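# Push the utility cart into the yellow taped bay

## Task

Get the utility cart parked inside the yellow bay so that each of its four wheels sits within the tape and none rests on the tape itself; its three tubes must remain upright in the top tray, the robot must not topple or finish leaning, and the cart has to stay in place on its own at the end rather than being held there by the robot.

## Robot and tools

ROBOT. A Hello Robot Stretch 4, single arm: omni-wheel base, a lift on a mast, an arm that telescopes forward, a wrist with yaw, pitch and roll, and a two-finger gripper. About 1.6 m tall; the base rim lies within 0.23 m of the base origin. A loose object may occasionally get a brief push from outside.

FRAMES. Base frame: origin on the floor below the base centre, x forward, y left, z up. hand_pose is reported in it: the point between the fingers, 0.015 m behind the tips; with all wrist joints at 0 its axes line up with the base frame. It may be slightly wrong. The odometry frame is the base frame where the scene began. base_odometry counts wheel turns only (slip reads as travel); heading is positive to the left, range -3.142 to 3.142.

execute_actions. Argument "actions": a list holding one action or none (none just returns state and images). An action contains "base", "joints" or both, optionally "pace" and "contact_limits"; or only "end_of_arm". Motions in one action start together and may finish at different times; no action runs past 15 s.
- "base": exactly one of {"translate_m": d} (straight, forward positive, -2 to 2 m), {"strafe_m": d} (sideways, left positive, -2 to 2 m), {"rotate_rad": d} (turn in place, counter-clockwise from above positive, -3.2 to 3.2). These are offsets from where the base last reported itself, not poses.
- "joints": absolute targets by name: lift_m 0 to 1.2 m; arm_m 0 to 0.55 m; wrist_yaw_rad -1.134 to 4.276 (0 forward, positive left, 3.14 stowed back, above 3.4 the arm may block); wrist_pitch_rad -1.117 to 4.259 (0 level, 1.57 pointing down); wrist_roll_rad -1.117 to 4.259 (positive turns clockwise seen from behind); gripper_m 0 to 0.08 m finger gap. Done tolerances: 0.004 for lift and arm, 0.02 yaw and roll, 0.05 pitch, 0.002 gripper. Out-of-range joint targets get clipped and the result notes it; an unknown key or any other bad value rejects the call with no motion.
- "pace": "slow", "default", "fast", "max": base up to 0.1/0.3/0.4/0.6 m/s and 1/2/3/4 rad/s; with lift above 0.2 these are capped further, down to 0.3 m/s and 1 rad/s at 1.2.
- "contact_limits": {"arm_m": value from 0 (lightest) to 0.75}; default 0.5.
- {"end_of_arm": "enable_torque"} revives wrist or gripper motors that shut off.
- "cameras": list from head_camera, head_left_camera, head_right_camera, wrist_camera, all; omitted/null/["all"] gives all, [] none. The "pictures" line lists images in order.
Unmentioned joints or base may still be driving toward an earlier target without status showing it. After a reported stop, later motion calls in that same reply are skipped.

wait: {"seconds": 0 to 10}; commands nothing, returns state and images.
zoom_image: {"camera": name, "region": [x0,y0,x1,y1]} pixels of the latest full image, top-left origin, at most 504x504.
read_manual: licence texts only.
finished_scene: {"scene": 1 or 2}; final and reports success. The goal must already hold stably.

RESULTS. base_status/joint_status: "done"; "off_target" (resting elsewhere, maybe still pushing); "contact_stop_at_<key>" (met resistance; that part may go slack, a slack lift can sag, slack wheels can roll); "limit_stop_at_<name>", incl. "limit_stop_at_tilt" (lean above 6 degrees, lift, arm and wheels go slack until it eases) and "limit_stop_at_own_body"; "time_out"; "torque_fault" (wrist or gripper motor limp until enable_torque). on_its_own reports uncommanded things; "held at" there is a target. lidar_m: 12 distances in m, sector 1 straight ahead then counter-clockwise in 30-degree steps (4 left, 7 behind, 10 right); "-" means nothing seen or closer than 0.25 m; sees roughly 0.15 m up to robot height, misses clear items and thin legs. wrist_depth_mm: 7x7 grid of depths 100 to 2000 mm from top left. turned_by_wheels vs turned_by_imu differing over about 0.1 rad signals a collision or slip. base_tilt in degrees (forward, right positive) with a fixed bias up to 1.5. motor_effort: percent of max, bracket is the noisy peak; wheel positive turns the base right.

CAMERAS. head_camera on top of the mast facing forward-down (turn the base to look around); head_left_camera and head_right_camera are fisheyes, steeper, showing base and arm; wrist_camera looks along the fingers. Calibration is approximate.

AVOID. Hard shoves and slams, dropping or knocking things over (the cart's tubes especially), and tipping: high gripper, high contact limit, steady pushes, or over 1 kg carried with arm above 0.2 while driving. Press the gripper on things and the wrist faults. Gripper tilted up and rolled risks self-collision; to unfold at scene start send lift_m 0.4 with wrist_yaw_rad 0. Squeeze by sending gripper_m below the object's width; effort staying beyond about 50 faults the gripper. Shorter robot motion time is better; after finishing, the next scene's task appears.

Each tool is called after "Emit:" as a command line: name --argument value for each argument, lists and objects as JSON in quotes; but a table of rows of numbers goes row by row, as --pt "numbers of a row", without its own name.

## Session

I'll start by checking the robot's state and camera views.

Emit:
execute_actions --actions '[]'

Scene clock: 0.00 s.
base_odometry: x=+0.000 y=+0.000 heading=+0.000 (m, m, rad; odometry frame)
turned_by_wheels: +0.000 (rad since the last result)
turned_by_imu: +0.000 (rad since the last result)
base_tilt: forward=+0.4 right=+0.2 (deg)
lidar_m: 1.07 1.87 1.76 2.05 0.66 0.57 0.58 0.79 1.69 1.73 1.14 0.77
base_status: not commanded
joint_positions: lift_m=+0.156 arm_m=-0.001 wrist_yaw_rad=+3.082 wrist_pitch_rad=+0.012 wrist_roll_rad=-0.003 gripper_m=+0.040
joint_status: not commanded
motor_effort: lift_m=+19 arm_m=+0 wrist_yaw_rad=+0 wrist_pitch_rad=-8 wrist_roll_rad=+0 gripper_m=+2 wheel_0=+1 wheel_1=+0 wheel_2=+0 (%)
hand_pose: x=-0.0370 y=+0.0999 z=+0.3319 quat_wxyz=(+0.030, -0.006, -0.001, +1.000) (m; base frame)
wrist_depth_mm: - 138 831 759 715 699 691 / - 133 904 1060 976 917 866 / - 135 213 1576 1464 1397 1078 / 134 139 1708 1576 1499 1397 1078 / 1808 1808 1708 1618 1464 1397 917 / 1098 1138 155 1229 1118 1205 904 / 798 - 121 842 - - 768
pictures: head_camera, head_left_camera, head_right_camera, wrist_camera
Images, in order (width x height): head_camera 420x560, head_left_camera 420x672, head_right_camera 420x672, wrist_camera 616x392.

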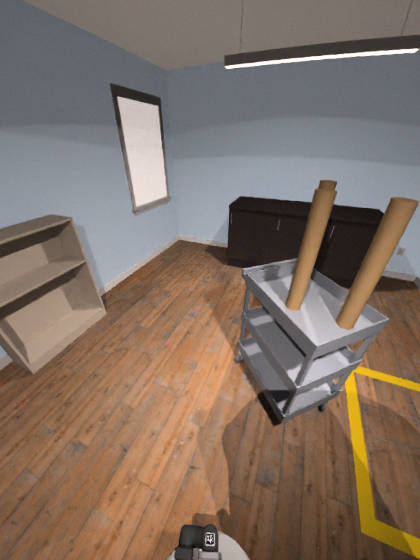

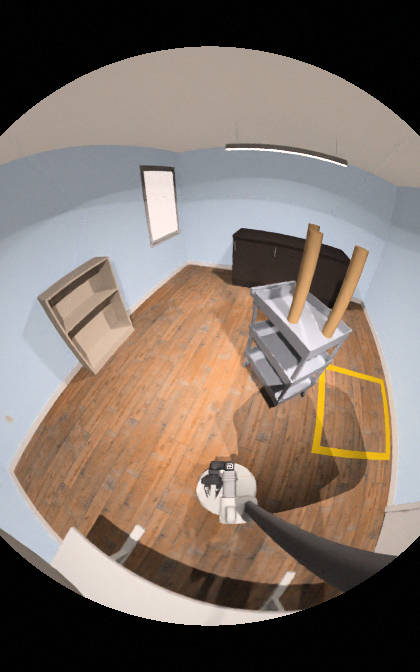

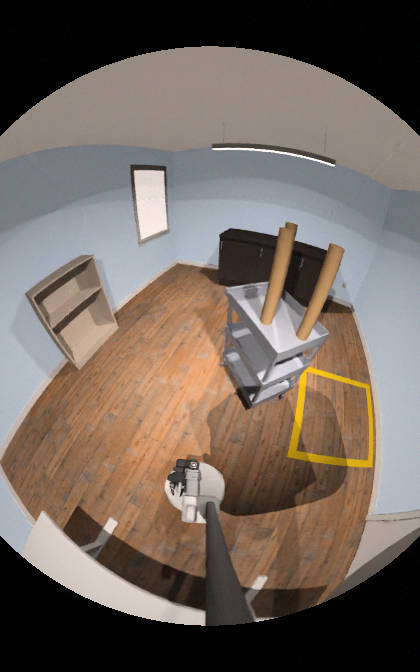

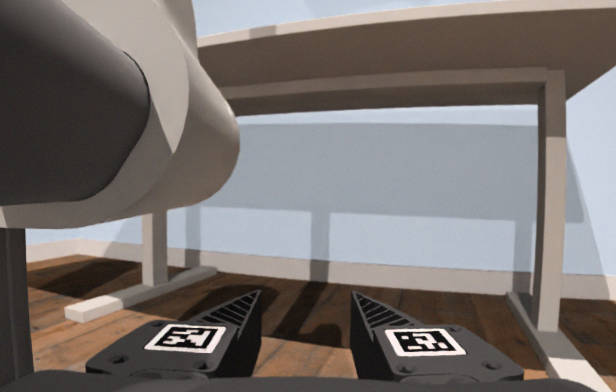

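Emit:
zoom_image --camera "head_camera" --region '[200, 160, 420, 460]'

Emit:
zoom_image --camera "head_right_camera" --region '[200, 200, 420, 500]'

Emit:
zoom_image --camera "head_left_camera" --region '[200, 200, 420, 500]'

Region (200, 160, 420, 460) of head_camera's 420x560 image, scaled by 1.680, with more detail than that image has; it fills the left 370 columns of this view, and the rest is white.

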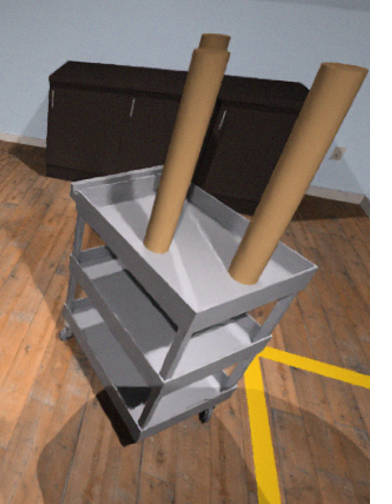

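Region (200, 200, 420, 500) of head_right_camera's 420x672 image, scaled by 1.680, with more detail than that image has; it fills the left 370 columns of this view, and the rest is white.

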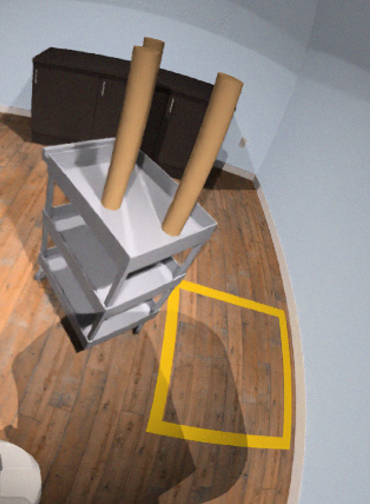

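Region (200, 200, 420, 500) of head_left_camera's 420x672 image, scaled by 1.680, with more detail than that image has; it fills the left 370 columns of this view, and the rest is white.

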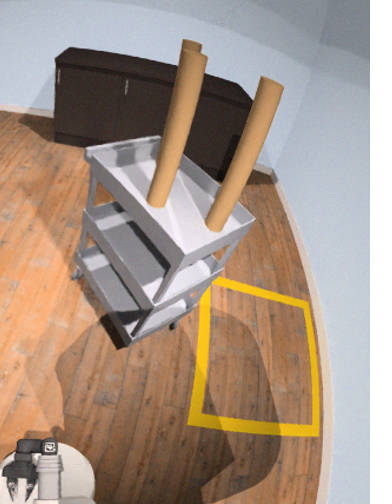

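Emit:
zoom_image --camera "head_camera" --region '[225, 330, 355, 440]'

Emit:
zoom_image --camera "head_camera" --region '[225, 170, 420, 360]'

Region (225, 330, 355, 440) of head_camera's 420x560 image, scaled by 3.877, with more detail than that image has; it fills the top 426 rows of this view, and the rest is white.

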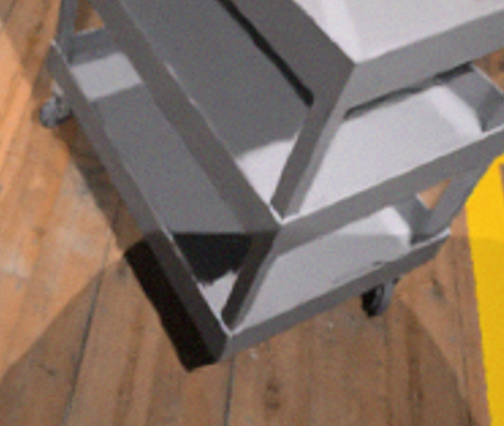

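Region (225, 170, 420, 360) of head_camera's 420x560 image, scaled by 2.585, with more detail than that image has; it fills the top 491 rows of this view, and the rest is white.

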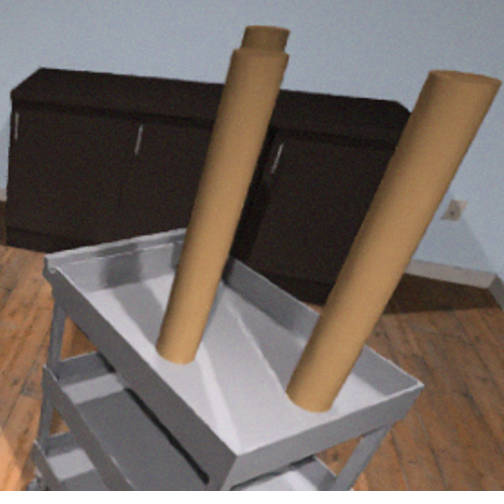

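Emit:
execute_actions --actions '[{"base": {"rotate_rad": 0.2}, "pace": "fast"}]' --cameras '[]'

Emit:
execute_actions --actions '[{"base": {"translate_m": 1.65}, "joints": {"lift_m": 0.4}, "pace": "fast"}]' --cameras '["head_camera", "head_right_camera"]'

Scene clock: 8.00 s.
base_odometry: x=+0.000 y=+0.000 heading=+0.200 (m, m, rad; odometry frame)
turned_by_wheels: +0.200 (rad since the last result)
turned_by_imu: +0.195 (rad since the last result)
base_tilt: forward=+0.4 right=+0.2 (deg)
lidar_m: 2.76 1.74 1.80 0.86 0.62 0.60 0.61 0.96 1.69 1.81 0.81 0.78
base_status: done
joint_positions: lift_m=+0.156 arm_m=-0.001 wrist_yaw_rad=+3.082 wrist_pitch_rad=+0.012 wrist_roll_rad=-0.003 gripper_m=+0.040
joint_status: not commanded
motor_effort: lift_m=+19(19) arm_m=+0(0) wrist_yaw_rad=+0(0) wrist_pitch_rad=-8(7) wrist_roll_rad=+1(1) gripper_m=+2(3) wheel_0=-3(7) wheel_1=-2(9) wheel_2=-1(11) (%)
hand_pose: x=-0.0370 y=+0.0999 z=+0.3319 quat_wxyz=(+0.030, -0.006, -0.001, +1.000) (m; base frame)
wrist_depth_mm: - 138 1921 831 732 707 691 / - 133 904 1098 991 917 866 / - 135 213 1661 1499 1336 1229 / 134 140 1397 1708 1499 1366 1229 / 1661 1921 1921 1708 1499 1336 1229 / 1138 1138 155 1229 1118 1205 1160 / 798 - 121 831 - - 831
pictures: none
No camera images: the call's "cameras" was empty. Leave "cameras" out to get every camera's image.

Scene clock: 13.40 s.
base_odometry: x=+1.617 y=+0.328 heading=+0.200 (m, m, rad; odometry frame)
turned_by_wheels: +0.000 (rad since the last result)
turned_by_imu: -0.005 (rad since the last result)
base_tilt: forward=+0.2 right=+0.3 (deg)
lidar_m: 1.55 1.15 0.85 0.87 1.26 2.01 2.11 0.59 0.60 1.84 1.32 1.26
base_status: done
joint_positions: lift_m=+0.400 arm_m=-0.001 wrist_yaw_rad=+3.082 wrist_pitch_rad=+0.012 wrist_roll_rad=-0.003 gripper_m=+0.040
joint_status: all done
motor_effort: lift_m=+22(24) arm_m=+0(0) wrist_yaw_rad=+0(0) wrist_pitch_rad=-7(8) wrist_roll_rad=-1(0) gripper_m=+2(2) wheel_0=+3(12) wheel_1=+2(9) wheel_2=-1(13) (%)
hand_pose: x=-0.0370 y=+0.0999 z=+0.5753 quat_wxyz=(+0.030, -0.006, -0.001, +1.000) (m; base frame)
wrist_depth_mm: - 138 - - - - - / - 133 - - - - - / - 135 213 - - - - / 134 139 - - - - - / 1078 - - - - - - / 1756 1863 155 1983 1808 1983 1921 / 976 - 121 1397 - - 1366
pictures: head_camera, head_right_camera
Images, in order (width x height): head_camera 420x560, head_right_camera 420x672.

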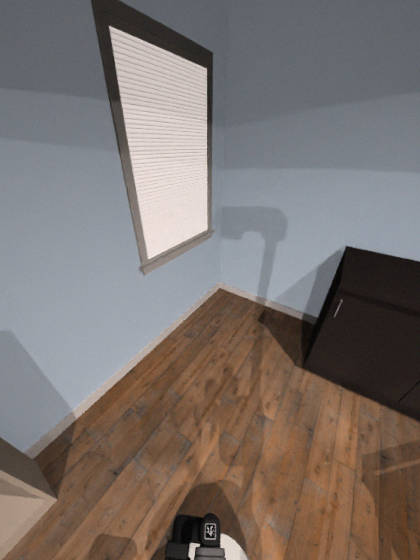

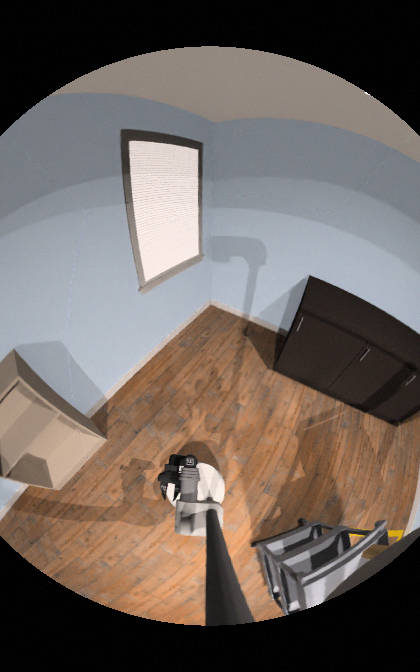

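Emit:
execute_actions --actions '[{"base": {"rotate_rad": -2.29}, "joints": {"wrist_yaw_rad": 0.0, "gripper_m": 0.08}, "pace": "default"}]'

Scene clock: 16.20 s.
base_odometry: x=+1.617 y=+0.328 heading=-2.089 (m, m, rad; odometry frame)
turned_by_wheels: -2.289 (rad since the last result)
turned_by_imu: -2.260 (rad since the last result)
base_tilt: forward=+0.3 right=+0.2 (deg)
lidar_m: 0.60 0.86 1.38 1.25 1.86 1.26 1.11 0.86 1.10 2.58 2.02 0.83
base_status: done
joint_positions: lift_m=+0.400 arm_m=-0.001 wrist_yaw_rad=+0.000 wrist_pitch_rad=+0.012 wrist_roll_rad=-0.003 gripper_m=+0.080
joint_status: all done
motor_effort: lift_m=+21(22) arm_m=+0(0) wrist_yaw_rad=-1(6) wrist_pitch_rad=-8(8) wrist_roll_rad=+1(1) gripper_m=+2(4) wheel_0=+5(12) wheel_1=+5(12) wheel_2=+4(9) (%)
hand_pose: x=+0.3828 y=-0.0873 z=+0.5753 quat_wxyz=(+1.000, -0.001, +0.006, +0.000) (m; base frame)
wrist_depth_mm: - - 488 424 - - - / - 661 554 449 603 - - / - - - 809 - - - / - - - 1118 - - - / - 707 580 452 654 - - / 1863 668 484 439 521 1921 1863 / - - 904 991 931 - -
pictures: head_camera, head_left_camera, head_right_camera, wrist_camera
camera_calibration (this result's frames):
wrist_camera: T_world_to_cam=[[-0.0108053, -0.999941, 0.00128019, -0.0848184], [-0.0423789, -0.00082117, -0.999101, 0.645524], [0.999043, -0.0108499, -0.0423675, -0.208509], [0, 0, 0, 1]] pos_world=[0.23475, -0.0865456, 0.636218]
Images, in order (width x height): head_camera 420x560, head_left_camera 420x672, head_right_camera 420x672, wrist_camera 616x392.

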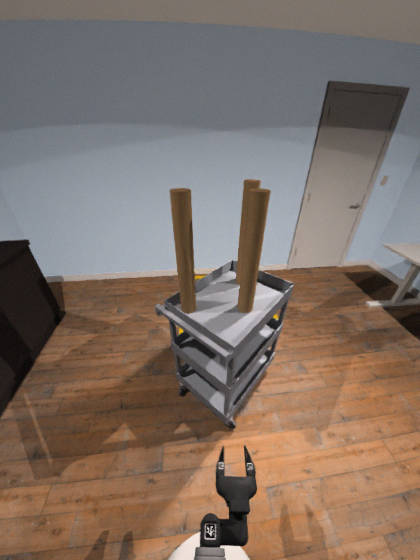

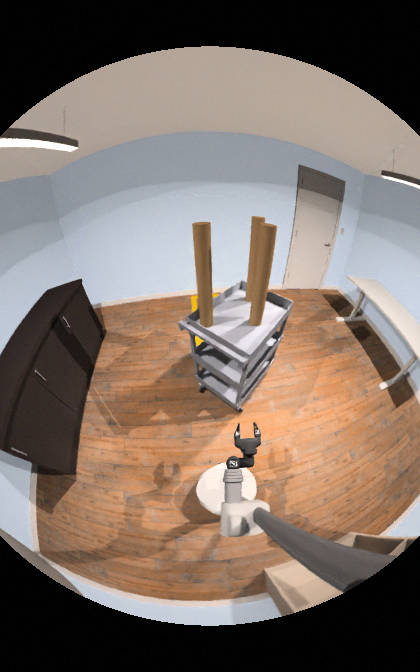

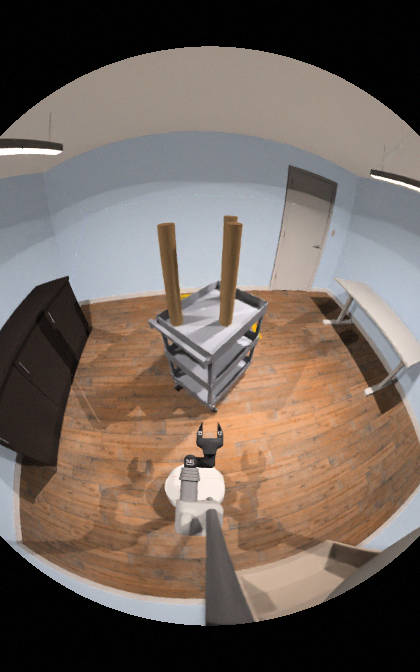

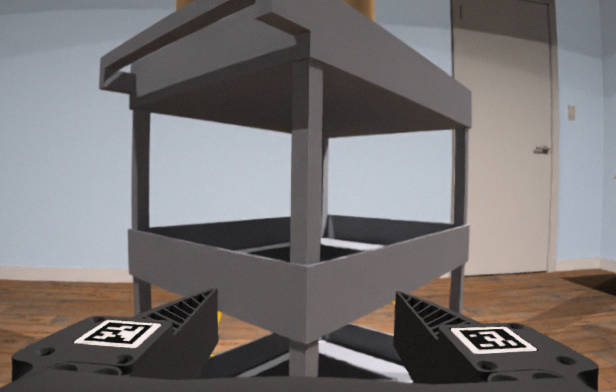

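Emit:
zoom_image --camera "head_camera" --region '[140, 250, 310, 440]'

Emit:
zoom_image --camera "wrist_camera" --region '[90, 0, 490, 392]'

Region (140, 250, 310, 440) of head_camera's 420x560 image, scaled by 2.653, with more detail than that image has; it fills the left 451 columns of this view, and the rest is white.

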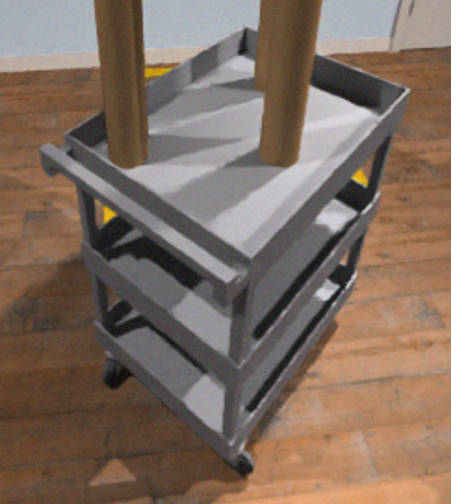

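Region (90, 0, 490, 392) of wrist_camera's 616x392 image, scaled by 1.260; it fills the top 494 rows of this view, and the rest is white.

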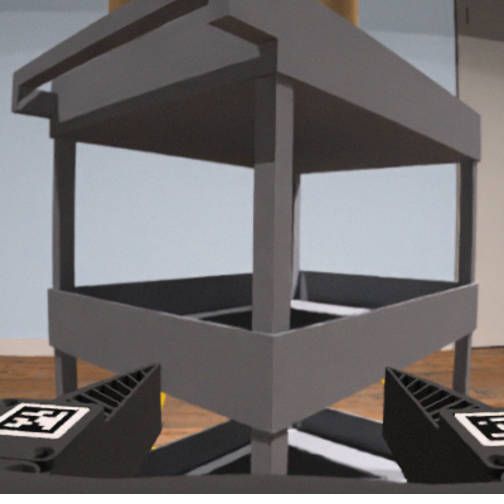

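Emit:
zoom_image --camera "head_camera" --region '[165, 370, 275, 445]'

Region (165, 370, 275, 445) of head_camera's 420x560 image, scaled by 4.582, with more detail than that image has; it fills the top 344 rows of this view, and the rest is white.

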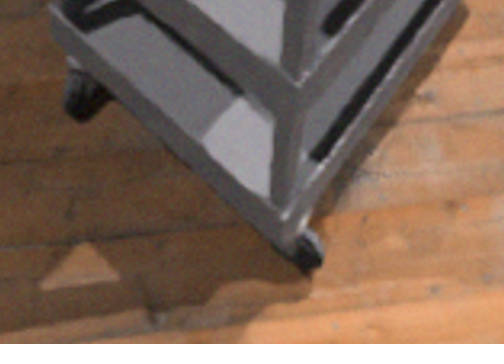

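Emit:
execute_actions --actions '[{"base": {"translate_m": 0.17}, "joints": {"lift_m": 0.46}, "pace": "default"}]' --cameras '["head_camera", "wrist_camera"]'

Scene clock: 22.73 s.
base_odometry: x=+1.533 y=+0.180 heading=-2.089 (m, m, rad; odometry frame)
turned_by_wheels: +0.000 (rad since the last result)
turned_by_imu: -0.002 (rad since the last result)
base_tilt: forward=+0.3 right=+0.2 (deg)
lidar_m: 0.42 0.60 1.44 1.26 1.97 1.44 1.31 1.00 1.29 1.97 1.98 0.56
base_status: done
joint_positions: lift_m=+0.460 arm_m=-0.001 wrist_yaw_rad=+0.000 wrist_pitch_rad=+0.012 wrist_roll_rad=-0.003 gripper_m=+0.080
joint_status: all done
motor_effort: lift_m=+22(23) arm_m=+0(0) wrist_yaw_rad=-1(1) wrist_pitch_rad=-8(8) wrist_roll_rad=+2(0) gripper_m=+3(4) wheel_0=+4(6) wheel_1=+3(9) wheel_2=-1(14) (%)
hand_pose: x=+0.3828 y=-0.0874 z=+0.6352 quat_wxyz=(+1.000, -0.001, +0.006, +0.000) (m; base frame)
wrist_depth_mm: 1229 368 300 251 330 - - / 500 407 322 262 353 640 - / - - 699 263 661 - - / - - - 263 - - - / - - - 265 946 - - / 1863 469 603 267 615 609 - / - - 307 268 310 - -
pictures: head_camera, wrist_camera
camera_calibration (this result's frames):
wrist_camera: T_world_to_cam=[[-0.0110106, -0.999939, 0.00128025, -0.0848602], [-0.042379, -0.000812534, -0.999101, 0.70536], [0.999041, -0.011055, -0.0423675, -0.205971], [0, 0, 0, 1]] pos_world=[0.234732, -0.0865589, 0.696109]
Images, in order (width x height): head_camera 420x560, wrist_camera 616x392.

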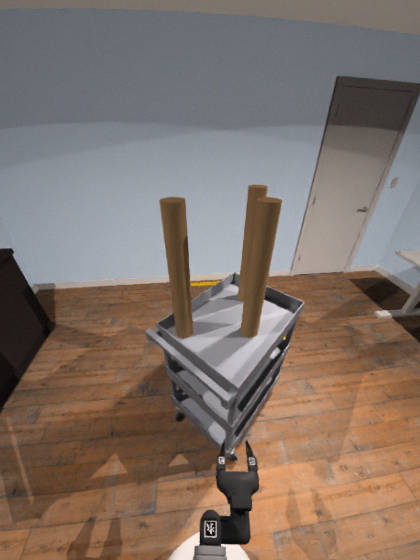

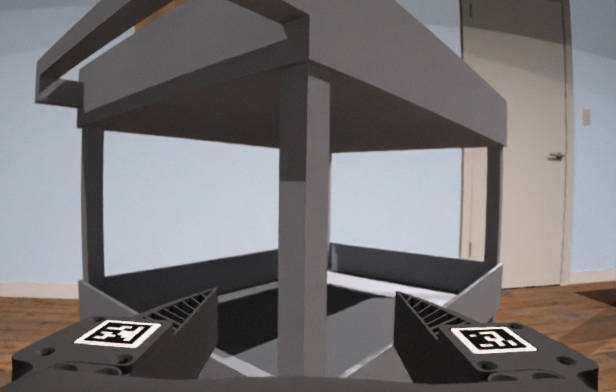

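Emit:
execute_actions --actions '[{"base": {"translate_m": 0.08}, "joints": {"arm_m": 0.07}, "pace": "default", "contact_limits": {"arm_m": 0.2}}]' --cameras '["head_camera", "wrist_camera"]'

Scene clock: 24.40 s.
base_odometry: x=+1.494 y=+0.111 heading=-2.088 (m, m, rad; odometry frame)
turned_by_wheels: +0.000 (rad since the last result)
turned_by_imu: -0.001 (rad since the last result)
base_tilt: forward=+0.3 right=+0.2 (deg)
lidar_m: 0.34 0.50 1.41 1.29 1.29 1.50 1.25 1.09 1.40 1.96 1.97 0.46
base_status: done
joint_positions: lift_m=+0.460 arm_m=+0.068 wrist_yaw_rad=+0.000 wrist_pitch_rad=+0.012 wrist_roll_rad=-0.003 gripper_m=+0.080
joint_status: all done
motor_effort: lift_m=+23(23) arm_m=+9(8) wrist_yaw_rad=-1(1) wrist_pitch_rad=-7(7) wrist_roll_rad=+1(1) gripper_m=+3(3) wheel_0=+4(8) wheel_1=+3(8) wheel_2=-2(14) (%)
contact_limits: arm_m 0.2
hand_pose: x=+0.4520 y=-0.0874 z=+0.6352 quat_wxyz=(+1.000, -0.001, +0.006, +0.000) (m; base frame)
wrist_depth_mm: 225 199 189 105 195 221 - / 291 298 272 106 297 290 - / 1863 1983 564 107 668 - - / 1921 - - 107 - - - / 1983 - - 108 - - - / 449 473 148 109 609 603 1863 / - - 131 110 421 - -
pictures: head_camera, wrist_camera
camera_calibration (this result's frames):
wrist_camera: T_world_to_cam=[[-0.0109887, -0.999939, 0.00127975, -0.0841026], [-0.0423483, -0.0008133, -0.999103, 0.708289], [0.999042, -0.0110331, -0.0423368, -0.275181], [0, 0, 0, 1]] pos_world=[0.303988, -0.0865575, 0.696111]
Images, in order (width x height): head_camera 420x560, wrist_camera 616x392.

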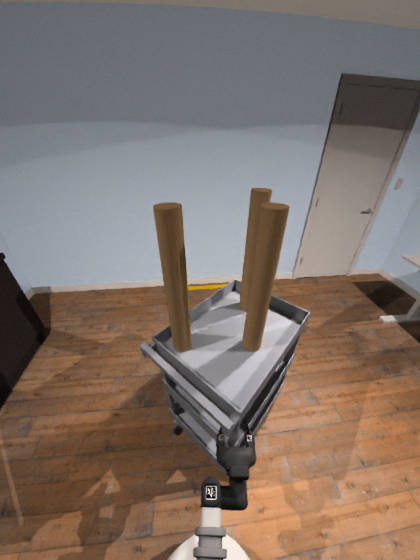

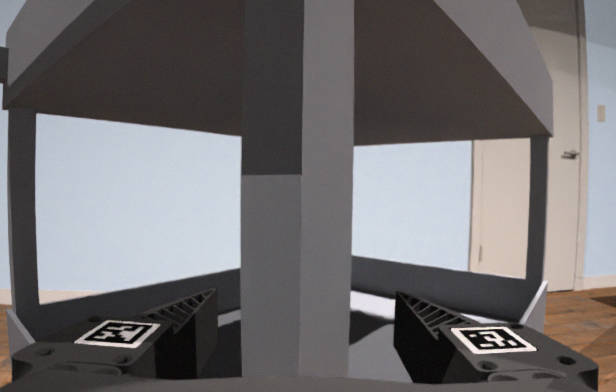

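Emit:
execute_actions --actions '[{"joints": {"gripper_m": 0.025}}]' --cameras '["wrist_camera"]'

Scene clock: 25.87 s.
base_odometry: x=+1.494 y=+0.111 heading=-2.088 (m, m, rad; odometry frame)
turned_by_wheels: +0.000 (rad since the last result)
turned_by_imu: -0.001 (rad since the last result)
base_tilt: forward=+0.3 right=+0.2 (deg)
lidar_m: 0.34 0.49 1.43 1.28 1.31 1.52 1.25 1.11 1.39 1.98 1.99 0.45
base_status: not commanded
joint_positions: lift_m=+0.460 arm_m=+0.068 wrist_yaw_rad=+0.002 wrist_pitch_rad=+0.012 wrist_roll_rad=-0.002 gripper_m=+0.033
joint_status: gripper_m off_target (ended at +0.033, target +0.025)
on_its_own: gripper_m is held at +0.028, not at your +0.025, by its contact guard: the fingers met something
motor_effort: lift_m=+23(22) arm_m=+8(9) wrist_yaw_rad=-6(9) wrist_pitch_rad=-7(8) wrist_roll_rad=-1(2) gripper_m=-33(33) wheel_0=+4(4) wheel_1=+3(3) wheel_2=-2(2) (%)
hand_pose: x=+0.4522 y=-0.0870 z=+0.6353 quat_wxyz=(+1.000, -0.001, +0.006, +0.001) (m; base frame)
wrist_depth_mm: 232 199 191 106 188 214 - / 291 298 301 106 293 291 - / 1921 - - 107 668 - - / 1983 - - 107 - - - / 1983 1983 - 108 - - - / 449 508 569 109 603 603 1708 / 424 - - 109 - 377 1397
pictures: wrist_camera
camera_calibration (this result's frames):
wrist_camera: T_world_to_cam=[[-0.00901032, -0.999959, 0.000414474, -0.0840242], [-0.0422865, -0.0000330898, -0.999106, 0.708352], [0.999065, -0.00901979, -0.0422845, -0.275226], [0, 0, 0, 1]] pos_world=[0.304165, -0.0864798, 0.696115]
Images, in order (width x height): wrist_camera 616x392.

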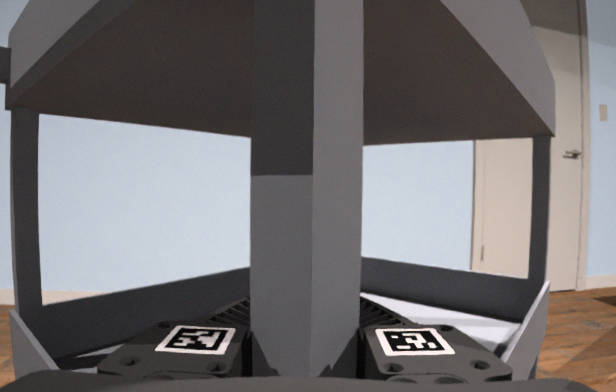

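Emit:
execute_actions --actions '[{"base": {"translate_m": 0.25}, "pace": "slow"}]'

Scene clock: 29.87 s.
base_odometry: x=+1.370 y=-0.106 heading=-2.088 (m, m, rad; odometry frame)
turned_by_wheels: +0.001 (rad since the last result)
turned_by_imu: -0.002 (rad since the last result)
base_tilt: forward=+0.4 right=+0.2 (deg)
lidar_m: 0.34 0.47 1.48 1.31 1.34 1.78 1.30 1.34 2.07 1.93 1.94 0.45
base_status: done
joint_positions: lift_m=+0.460 arm_m=+0.068 wrist_yaw_rad=+0.000 wrist_pitch_rad=+0.012 wrist_roll_rad=-0.002 gripper_m=+0.033
joint_status: not commanded
on_its_own: gripper_m is held at +0.028, not at your +0.025, by its contact guard: the fingers met something
motor_effort: lift_m=+23(22) arm_m=+9(8) wrist_yaw_rad=-1(17) wrist_pitch_rad=-6(7) wrist_roll_rad=-2(2) gripper_m=-32(34) wheel_0=+6(10) wheel_1=+6(8) wheel_2=-6(12) (%)
hand_pose: x=+0.4521 y=-0.0874 z=+0.6353 quat_wxyz=(+1.000, -0.001, +0.006, +0.000) (m; base frame)
wrist_depth_mm: 203 199 191 105 189 266 - / 293 300 303 105 293 324 - / 1708 1756 1808 106 661 654 - / 1708 1756 1808 106 1983 1983 - / 1756 1808 1808 107 1921 1983 - / 459 517 585 108 609 615 - / 424 - - 108 - 580 1464
pictures: head_camera, head_left_camera, head_right_camera, wrist_camera
camera_calibration (this result's frames):
wrist_camera: T_world_to_cam=[[-0.0109379, -0.99994, 0.000989667, -0.0839297], [-0.0421172, -0.000528148, -0.999113, 0.708278], [0.999053, -0.0109698, -0.0421089, -0.275336], [0, 0, 0, 1]] pos_world=[0.303988, -0.0865709, 0.696139]
Images, in order (width x height): head_camera 420x560, head_left_camera 420x672, head_right_camera 420x672, wrist_camera 616x392.

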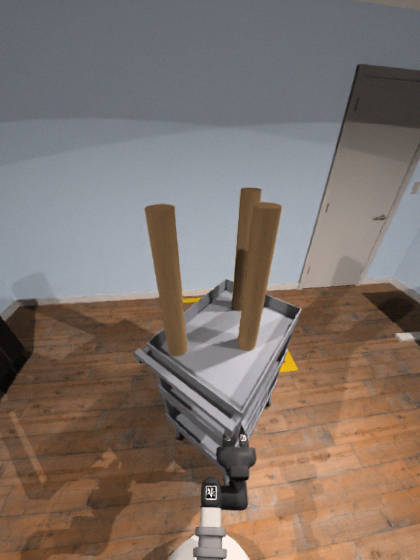

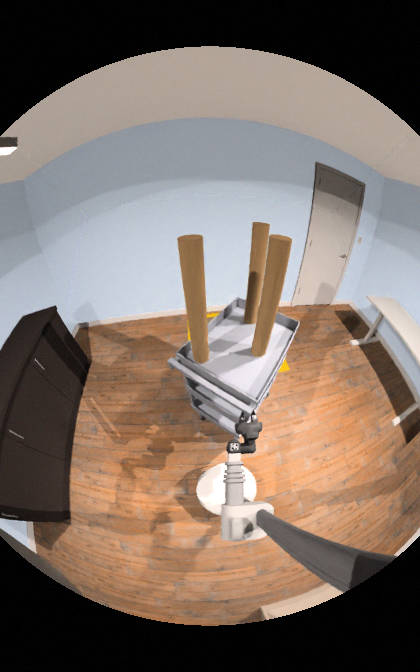

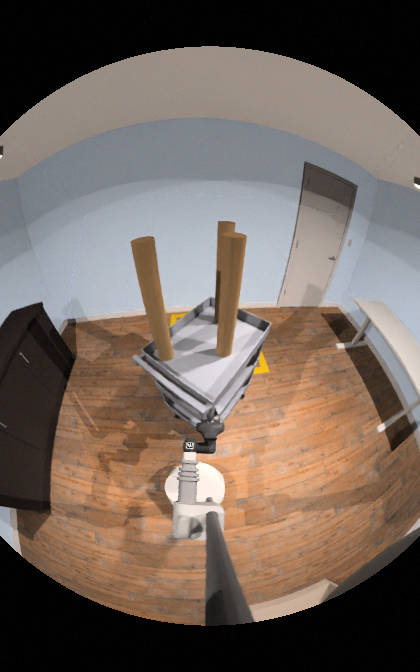

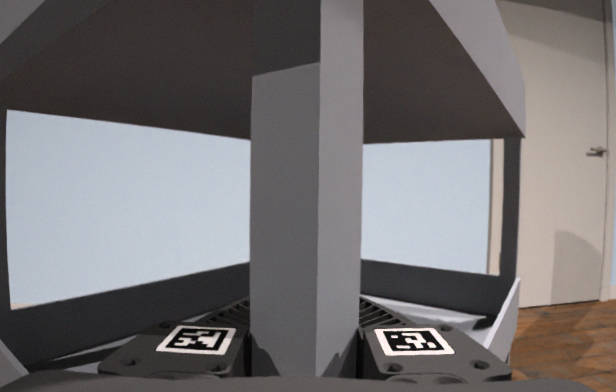

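Emit:
zoom_image --camera "head_camera" --region '[120, 260, 320, 480]'

Emit:
zoom_image --camera "head_left_camera" --region '[150, 280, 330, 460]'

Emit:
zoom_image --camera "head_right_camera" --region '[110, 280, 290, 460]'

Region (120, 260, 320, 480) of head_camera's 420x560 image, scaled by 2.291, with more detail than that image has; it fills the left 458 columns of this view, and the rest is white.

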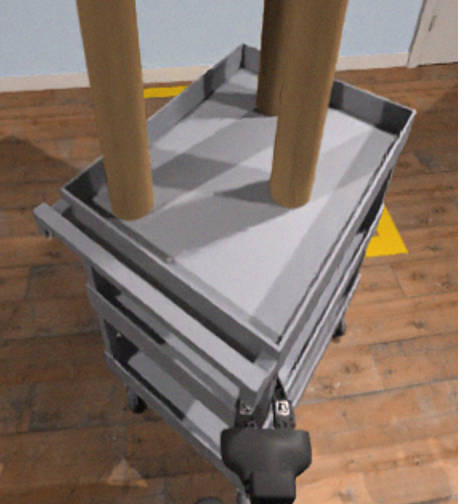

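Region (150, 280, 330, 460) of head_left_camera's 420x672 image, scaled by 2.800, with more detail than that image has.

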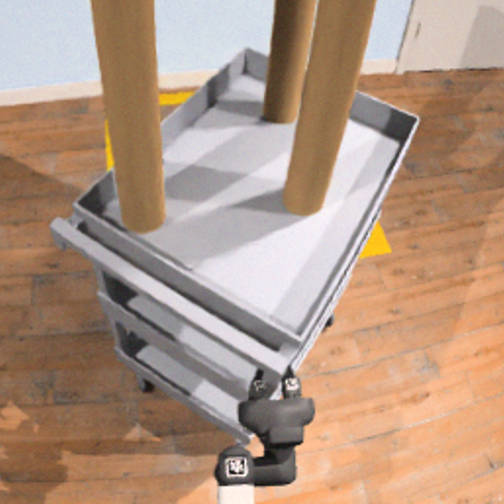

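Region (110, 280, 290, 460) of head_right_camera's 420x672 image, scaled by 2.800, with more detail than that image has.

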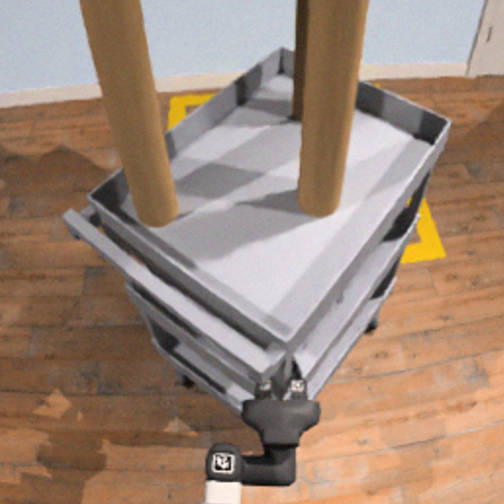

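Emit:
execute_actions --actions '[{"base": {"rotate_rad": -0.045}, "pace": "slow"}]' --cameras '["head_camera", "wrist_camera"]'

Scene clock: 34.23 s.
base_odometry: x=+1.370 y=-0.106 heading=-2.131 (m, m, rad; odometry frame)
turned_by_wheels: -0.043 (rad since the last result)
turned_by_imu: -0.044 (rad since the last result)
base_tilt: forward=+0.3 right=+0.2 (deg)
lidar_m: 0.34 0.48 1.48 1.32 1.32 1.82 1.48 1.33 2.04 1.90 1.94 0.48
base_status: done
joint_positions: lift_m=+0.460 arm_m=+0.069 wrist_yaw_rad=+0.005 wrist_pitch_rad=+0.012 wrist_roll_rad=-0.002 gripper_m=+0.032
joint_status: not commanded
on_its_own: gripper_m is held at +0.028, not at your +0.025, by its contact guard: the fingers met something; wrist_yaw_rad is at rest, and its effort (-16) is outside its rest range (-13 to +13)
motor_effort: lift_m=+22(22) arm_m=+8(8) wrist_yaw_rad=-16(23) wrist_pitch_rad=-7(7) wrist_roll_rad=+1(1) gripper_m=-30(31) wheel_0=+9(12) wheel_1=+5(8) wheel_2=+6(10) (%)
hand_pose: x=+0.4526 y=-0.0863 z=+0.6353 quat_wxyz=(+1.000, -0.001, +0.006, +0.003) (m; base frame)
wrist_depth_mm: 196 199 191 105 189 375 - / 293 300 304 105 294 373 - / 1661 1708 707 105 661 661 - / 1708 1756 1808 107 1921 - - / 1708 1708 1808 107 1983 - - / 466 530 591 108 609 647 - / 427 - - 109 - 1499 1464
pictures: head_camera, wrist_camera
camera_calibration (this result's frames):
wrist_camera: T_world_to_cam=[[-0.0057939, -0.999983, 0.00109717, -0.0852291], [-0.0423444, -0.000850865, -0.999103, 0.708321], [0.999086, -0.00583517, -0.0423387, -0.275281], [0, 0, 0, 1]] pos_world=[0.30453, -0.0862313, 0.696124]
Images, in order (width x height): head_camera 420x560, wrist_camera 616x392.

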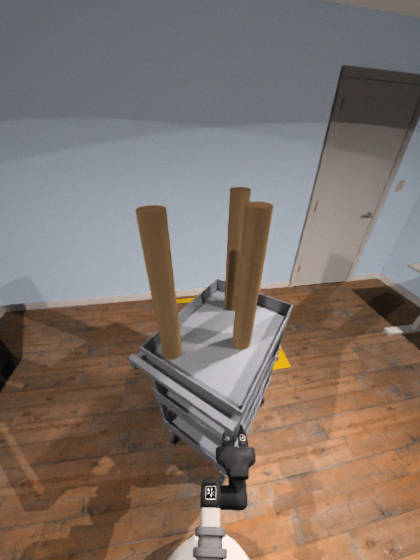

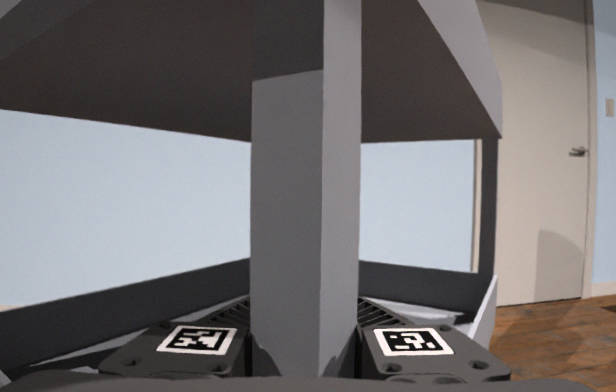

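Emit:
zoom_image --camera "head_camera" --region '[120, 260, 320, 480]'

Region (120, 260, 320, 480) of head_camera's 420x560 image, scaled by 2.291, with more detail than that image has; it fills the left 458 columns of this view, and the rest is white.

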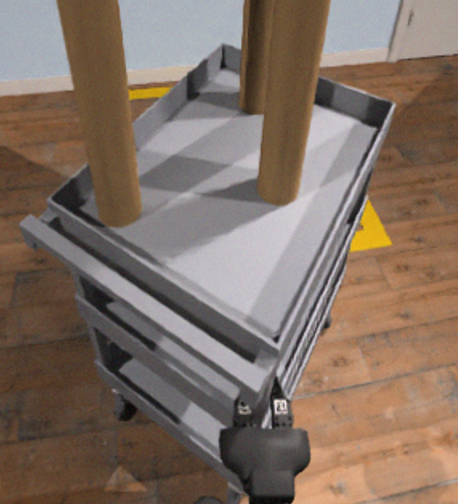

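Emit:
execute_actions --actions '[{"base": {"translate_m": 0.3}, "pace": "slow"}]'

Scene clock: 40.10 s.
base_odometry: x=+1.211 y=-0.360 heading=-2.131 (m, m, rad; odometry frame)
turned_by_wheels: +0.000 (rad since the last result)
turned_by_imu: -0.005 (rad since the last result)
base_tilt: forward=+0.3 right=+0.2 (deg)
lidar_m: 0.32 0.41 1.59 1.38 1.38 2.13 1.63 1.62 2.38 1.88 1.87 0.49
base_status: done
joint_positions: lift_m=+0.460 arm_m=+0.069 wrist_yaw_rad=-0.005 wrist_pitch_rad=+0.012 wrist_roll_rad=-0.002 gripper_m=+0.031
joint_status: not commanded
on_its_own: gripper_m is held at +0.028, not at your +0.025, by its contact guard: the fingers met something; wrist_yaw_rad is at rest, and its effort (+15) is outside its rest range (-13 to +13)
motor_effort: lift_m=+22(22) arm_m=+8(8) wrist_yaw_rad=+15(18) wrist_pitch_rad=-7(7) wrist_roll_rad=+0(0) gripper_m=-18(30) wheel_0=+2(12) wheel_1=+5(8) wheel_2=-8(12) (%)
hand_pose: x=+0.4517 y=-0.0885 z=+0.6353 quat_wxyz=(+1.000, -0.001, +0.006, -0.003) (m; base frame)
wrist_depth_mm: 196 200 191 103 215 1708 1808 / 293 300 304 103 315 1708 1756 / 1397 1430 715 104 640 1708 1808 / 1397 1464 1499 103 1661 1756 1808 / 1397 1464 809 104 1618 1708 1808 / 484 564 585 104 609 1756 1863 / 439 - - 104 - 1464 1464
pictures: head_camera, head_left_camera, head_right_camera, wrist_camera
camera_calibration (this result's frames):
wrist_camera: T_world_to_cam=[[-0.0164138, -0.999865, 0.00114633, -0.0827173], [-0.042268, -0.000451585, -0.999106, 0.708301], [0.998971, -0.0164476, -0.0422548, -0.275308], [0, 0, 0, 1]] pos_world=[0.303606, -0.0869144, 0.696129]
Images, in order (width x height): head_camera 420x560, head_left_camera 420x672, head_right_camera 420x672, wrist_camera 616x392.

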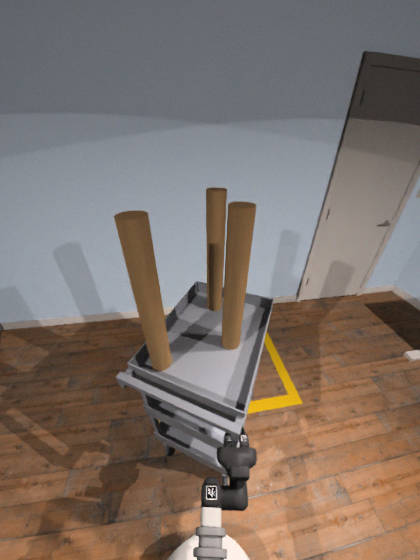

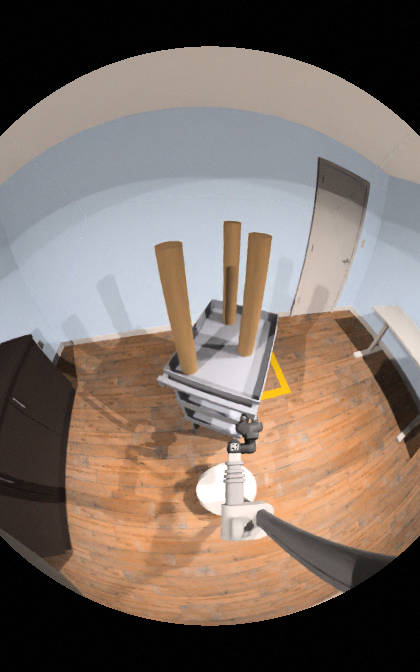

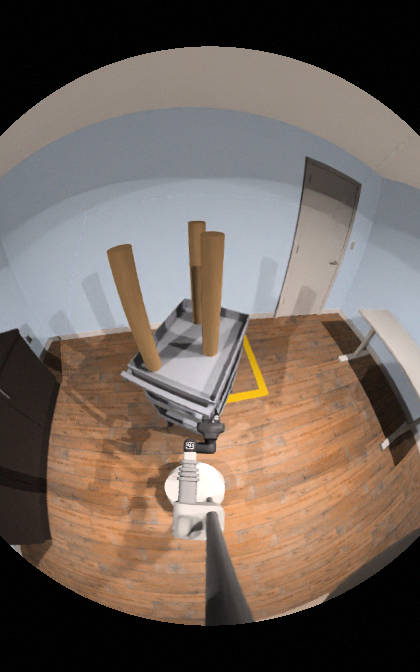

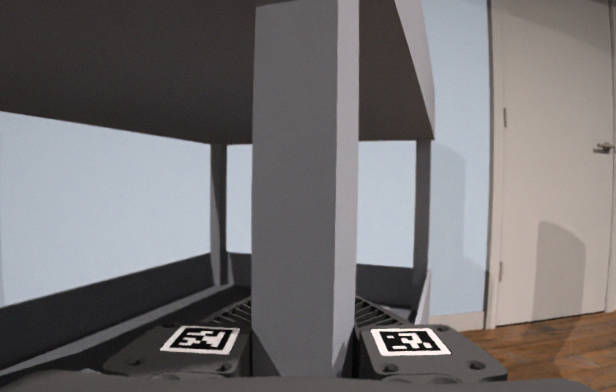

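Emit:
zoom_image --camera "head_camera" --region '[100, 260, 320, 480]'

Emit:
zoom_image --camera "head_right_camera" --region '[100, 280, 300, 480]'

Region (100, 260, 320, 480) of head_camera's 420x560 image, scaled by 2.291, with more detail than that image has.

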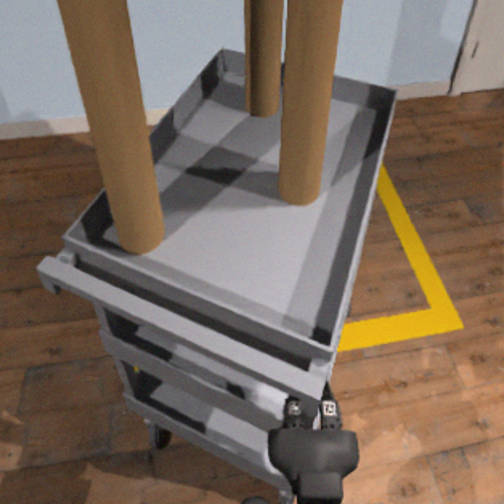

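Region (100, 280, 300, 480) of head_right_camera's 420x672 image, scaled by 2.520, with more detail than that image has.

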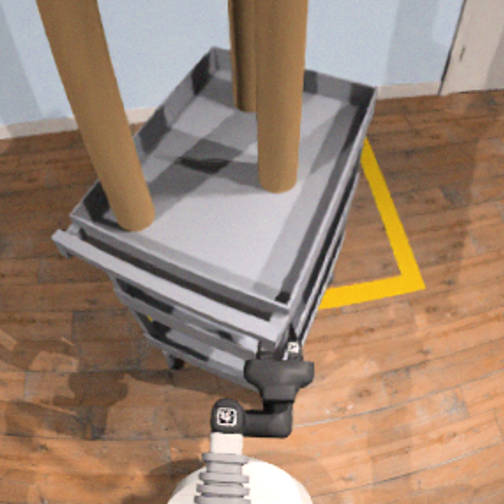

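Emit:
execute_actions --actions '[{"base": {"strafe_m": -0.18}, "pace": "slow"}]'

Scene clock: 45.20 s.
base_odometry: x=+1.059 y=-0.265 heading=-2.131 (m, m, rad; odometry frame)
turned_by_wheels: +0.001 (rad since the last result)
turned_by_imu: +0.000 (rad since the last result)
base_tilt: forward=+0.4 right=+0.2 (deg)
lidar_m: 0.34 0.37 1.79 1.57 1.59 2.12 1.55 1.61 2.35 1.69 1.69 2.03
base_status: done
joint_positions: lift_m=+0.460 arm_m=+0.069 wrist_yaw_rad=+0.005 wrist_pitch_rad=+0.013 wrist_roll_rad=-0.002 gripper_m=+0.029
joint_status: not commanded
on_its_own: gripper_m is held at +0.028, not at your +0.025, by its contact guard: the fingers met something
motor_effort: lift_m=+22(22) arm_m=+6(8) wrist_yaw_rad=-13(26) wrist_pitch_rad=-9(9) wrist_roll_rad=+0(0) gripper_m=-3(18) wheel_0=+9(9) wheel_1=-4(9) wheel_2=+2(7) (%)
hand_pose: x=+0.4528 y=-0.0865 z=+0.6352 quat_wxyz=(+1.000, -0.001, +0.006, +0.002) (m; base frame)
wrist_depth_mm: 196 198 198 126 1661 1708 1808 / 291 298 306 126 1661 1708 1808 / 1430 707 715 127 1708 1756 1808 / 1430 1464 1576 128 1661 1756 1808 / 1464 759 1537 128 1708 1756 1808 / 554 634 591 129 1708 1756 1808 / 439 455 - 129 - 1499 1464
pictures: head_camera, head_left_camera, head_right_camera, wrist_camera
camera_calibration (this result's frames):
wrist_camera: T_world_to_cam=[[-0.00663618, -0.999977, 0.00123239, -0.0851117], [-0.0426909, -0.000947986, -0.999088, 0.708396], [0.999066, -0.00668274, -0.0426836, -0.275358], [0, 0, 0, 1]] pos_world=[0.304778, -0.0862783, 0.696101]
Images, in order (width x height): head_camera 420x560, head_left_camera 420x672, head_right_camera 420x672, wrist_camera 616x392.

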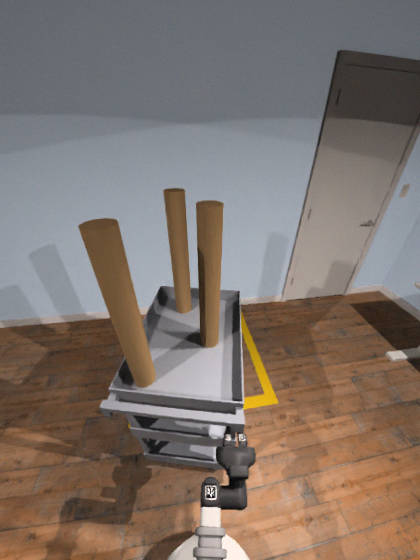

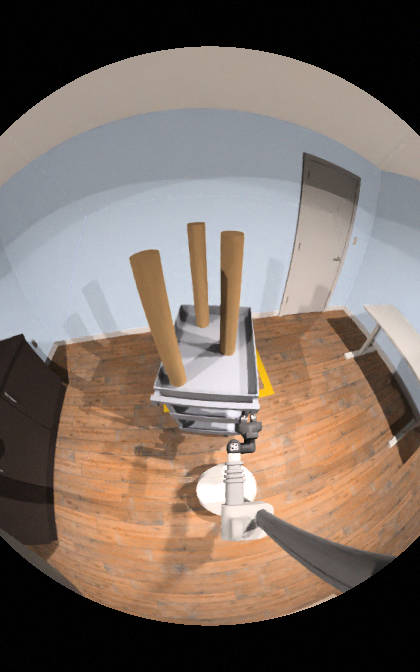

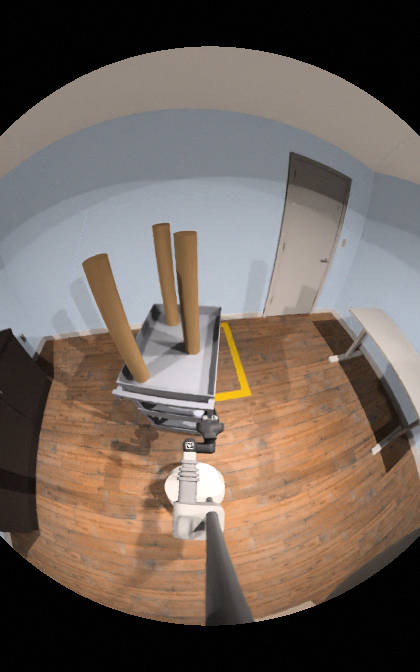

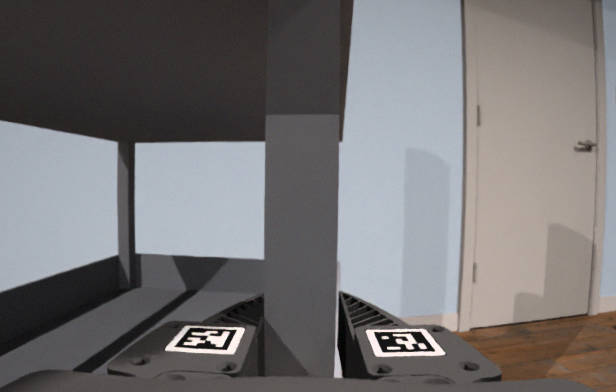

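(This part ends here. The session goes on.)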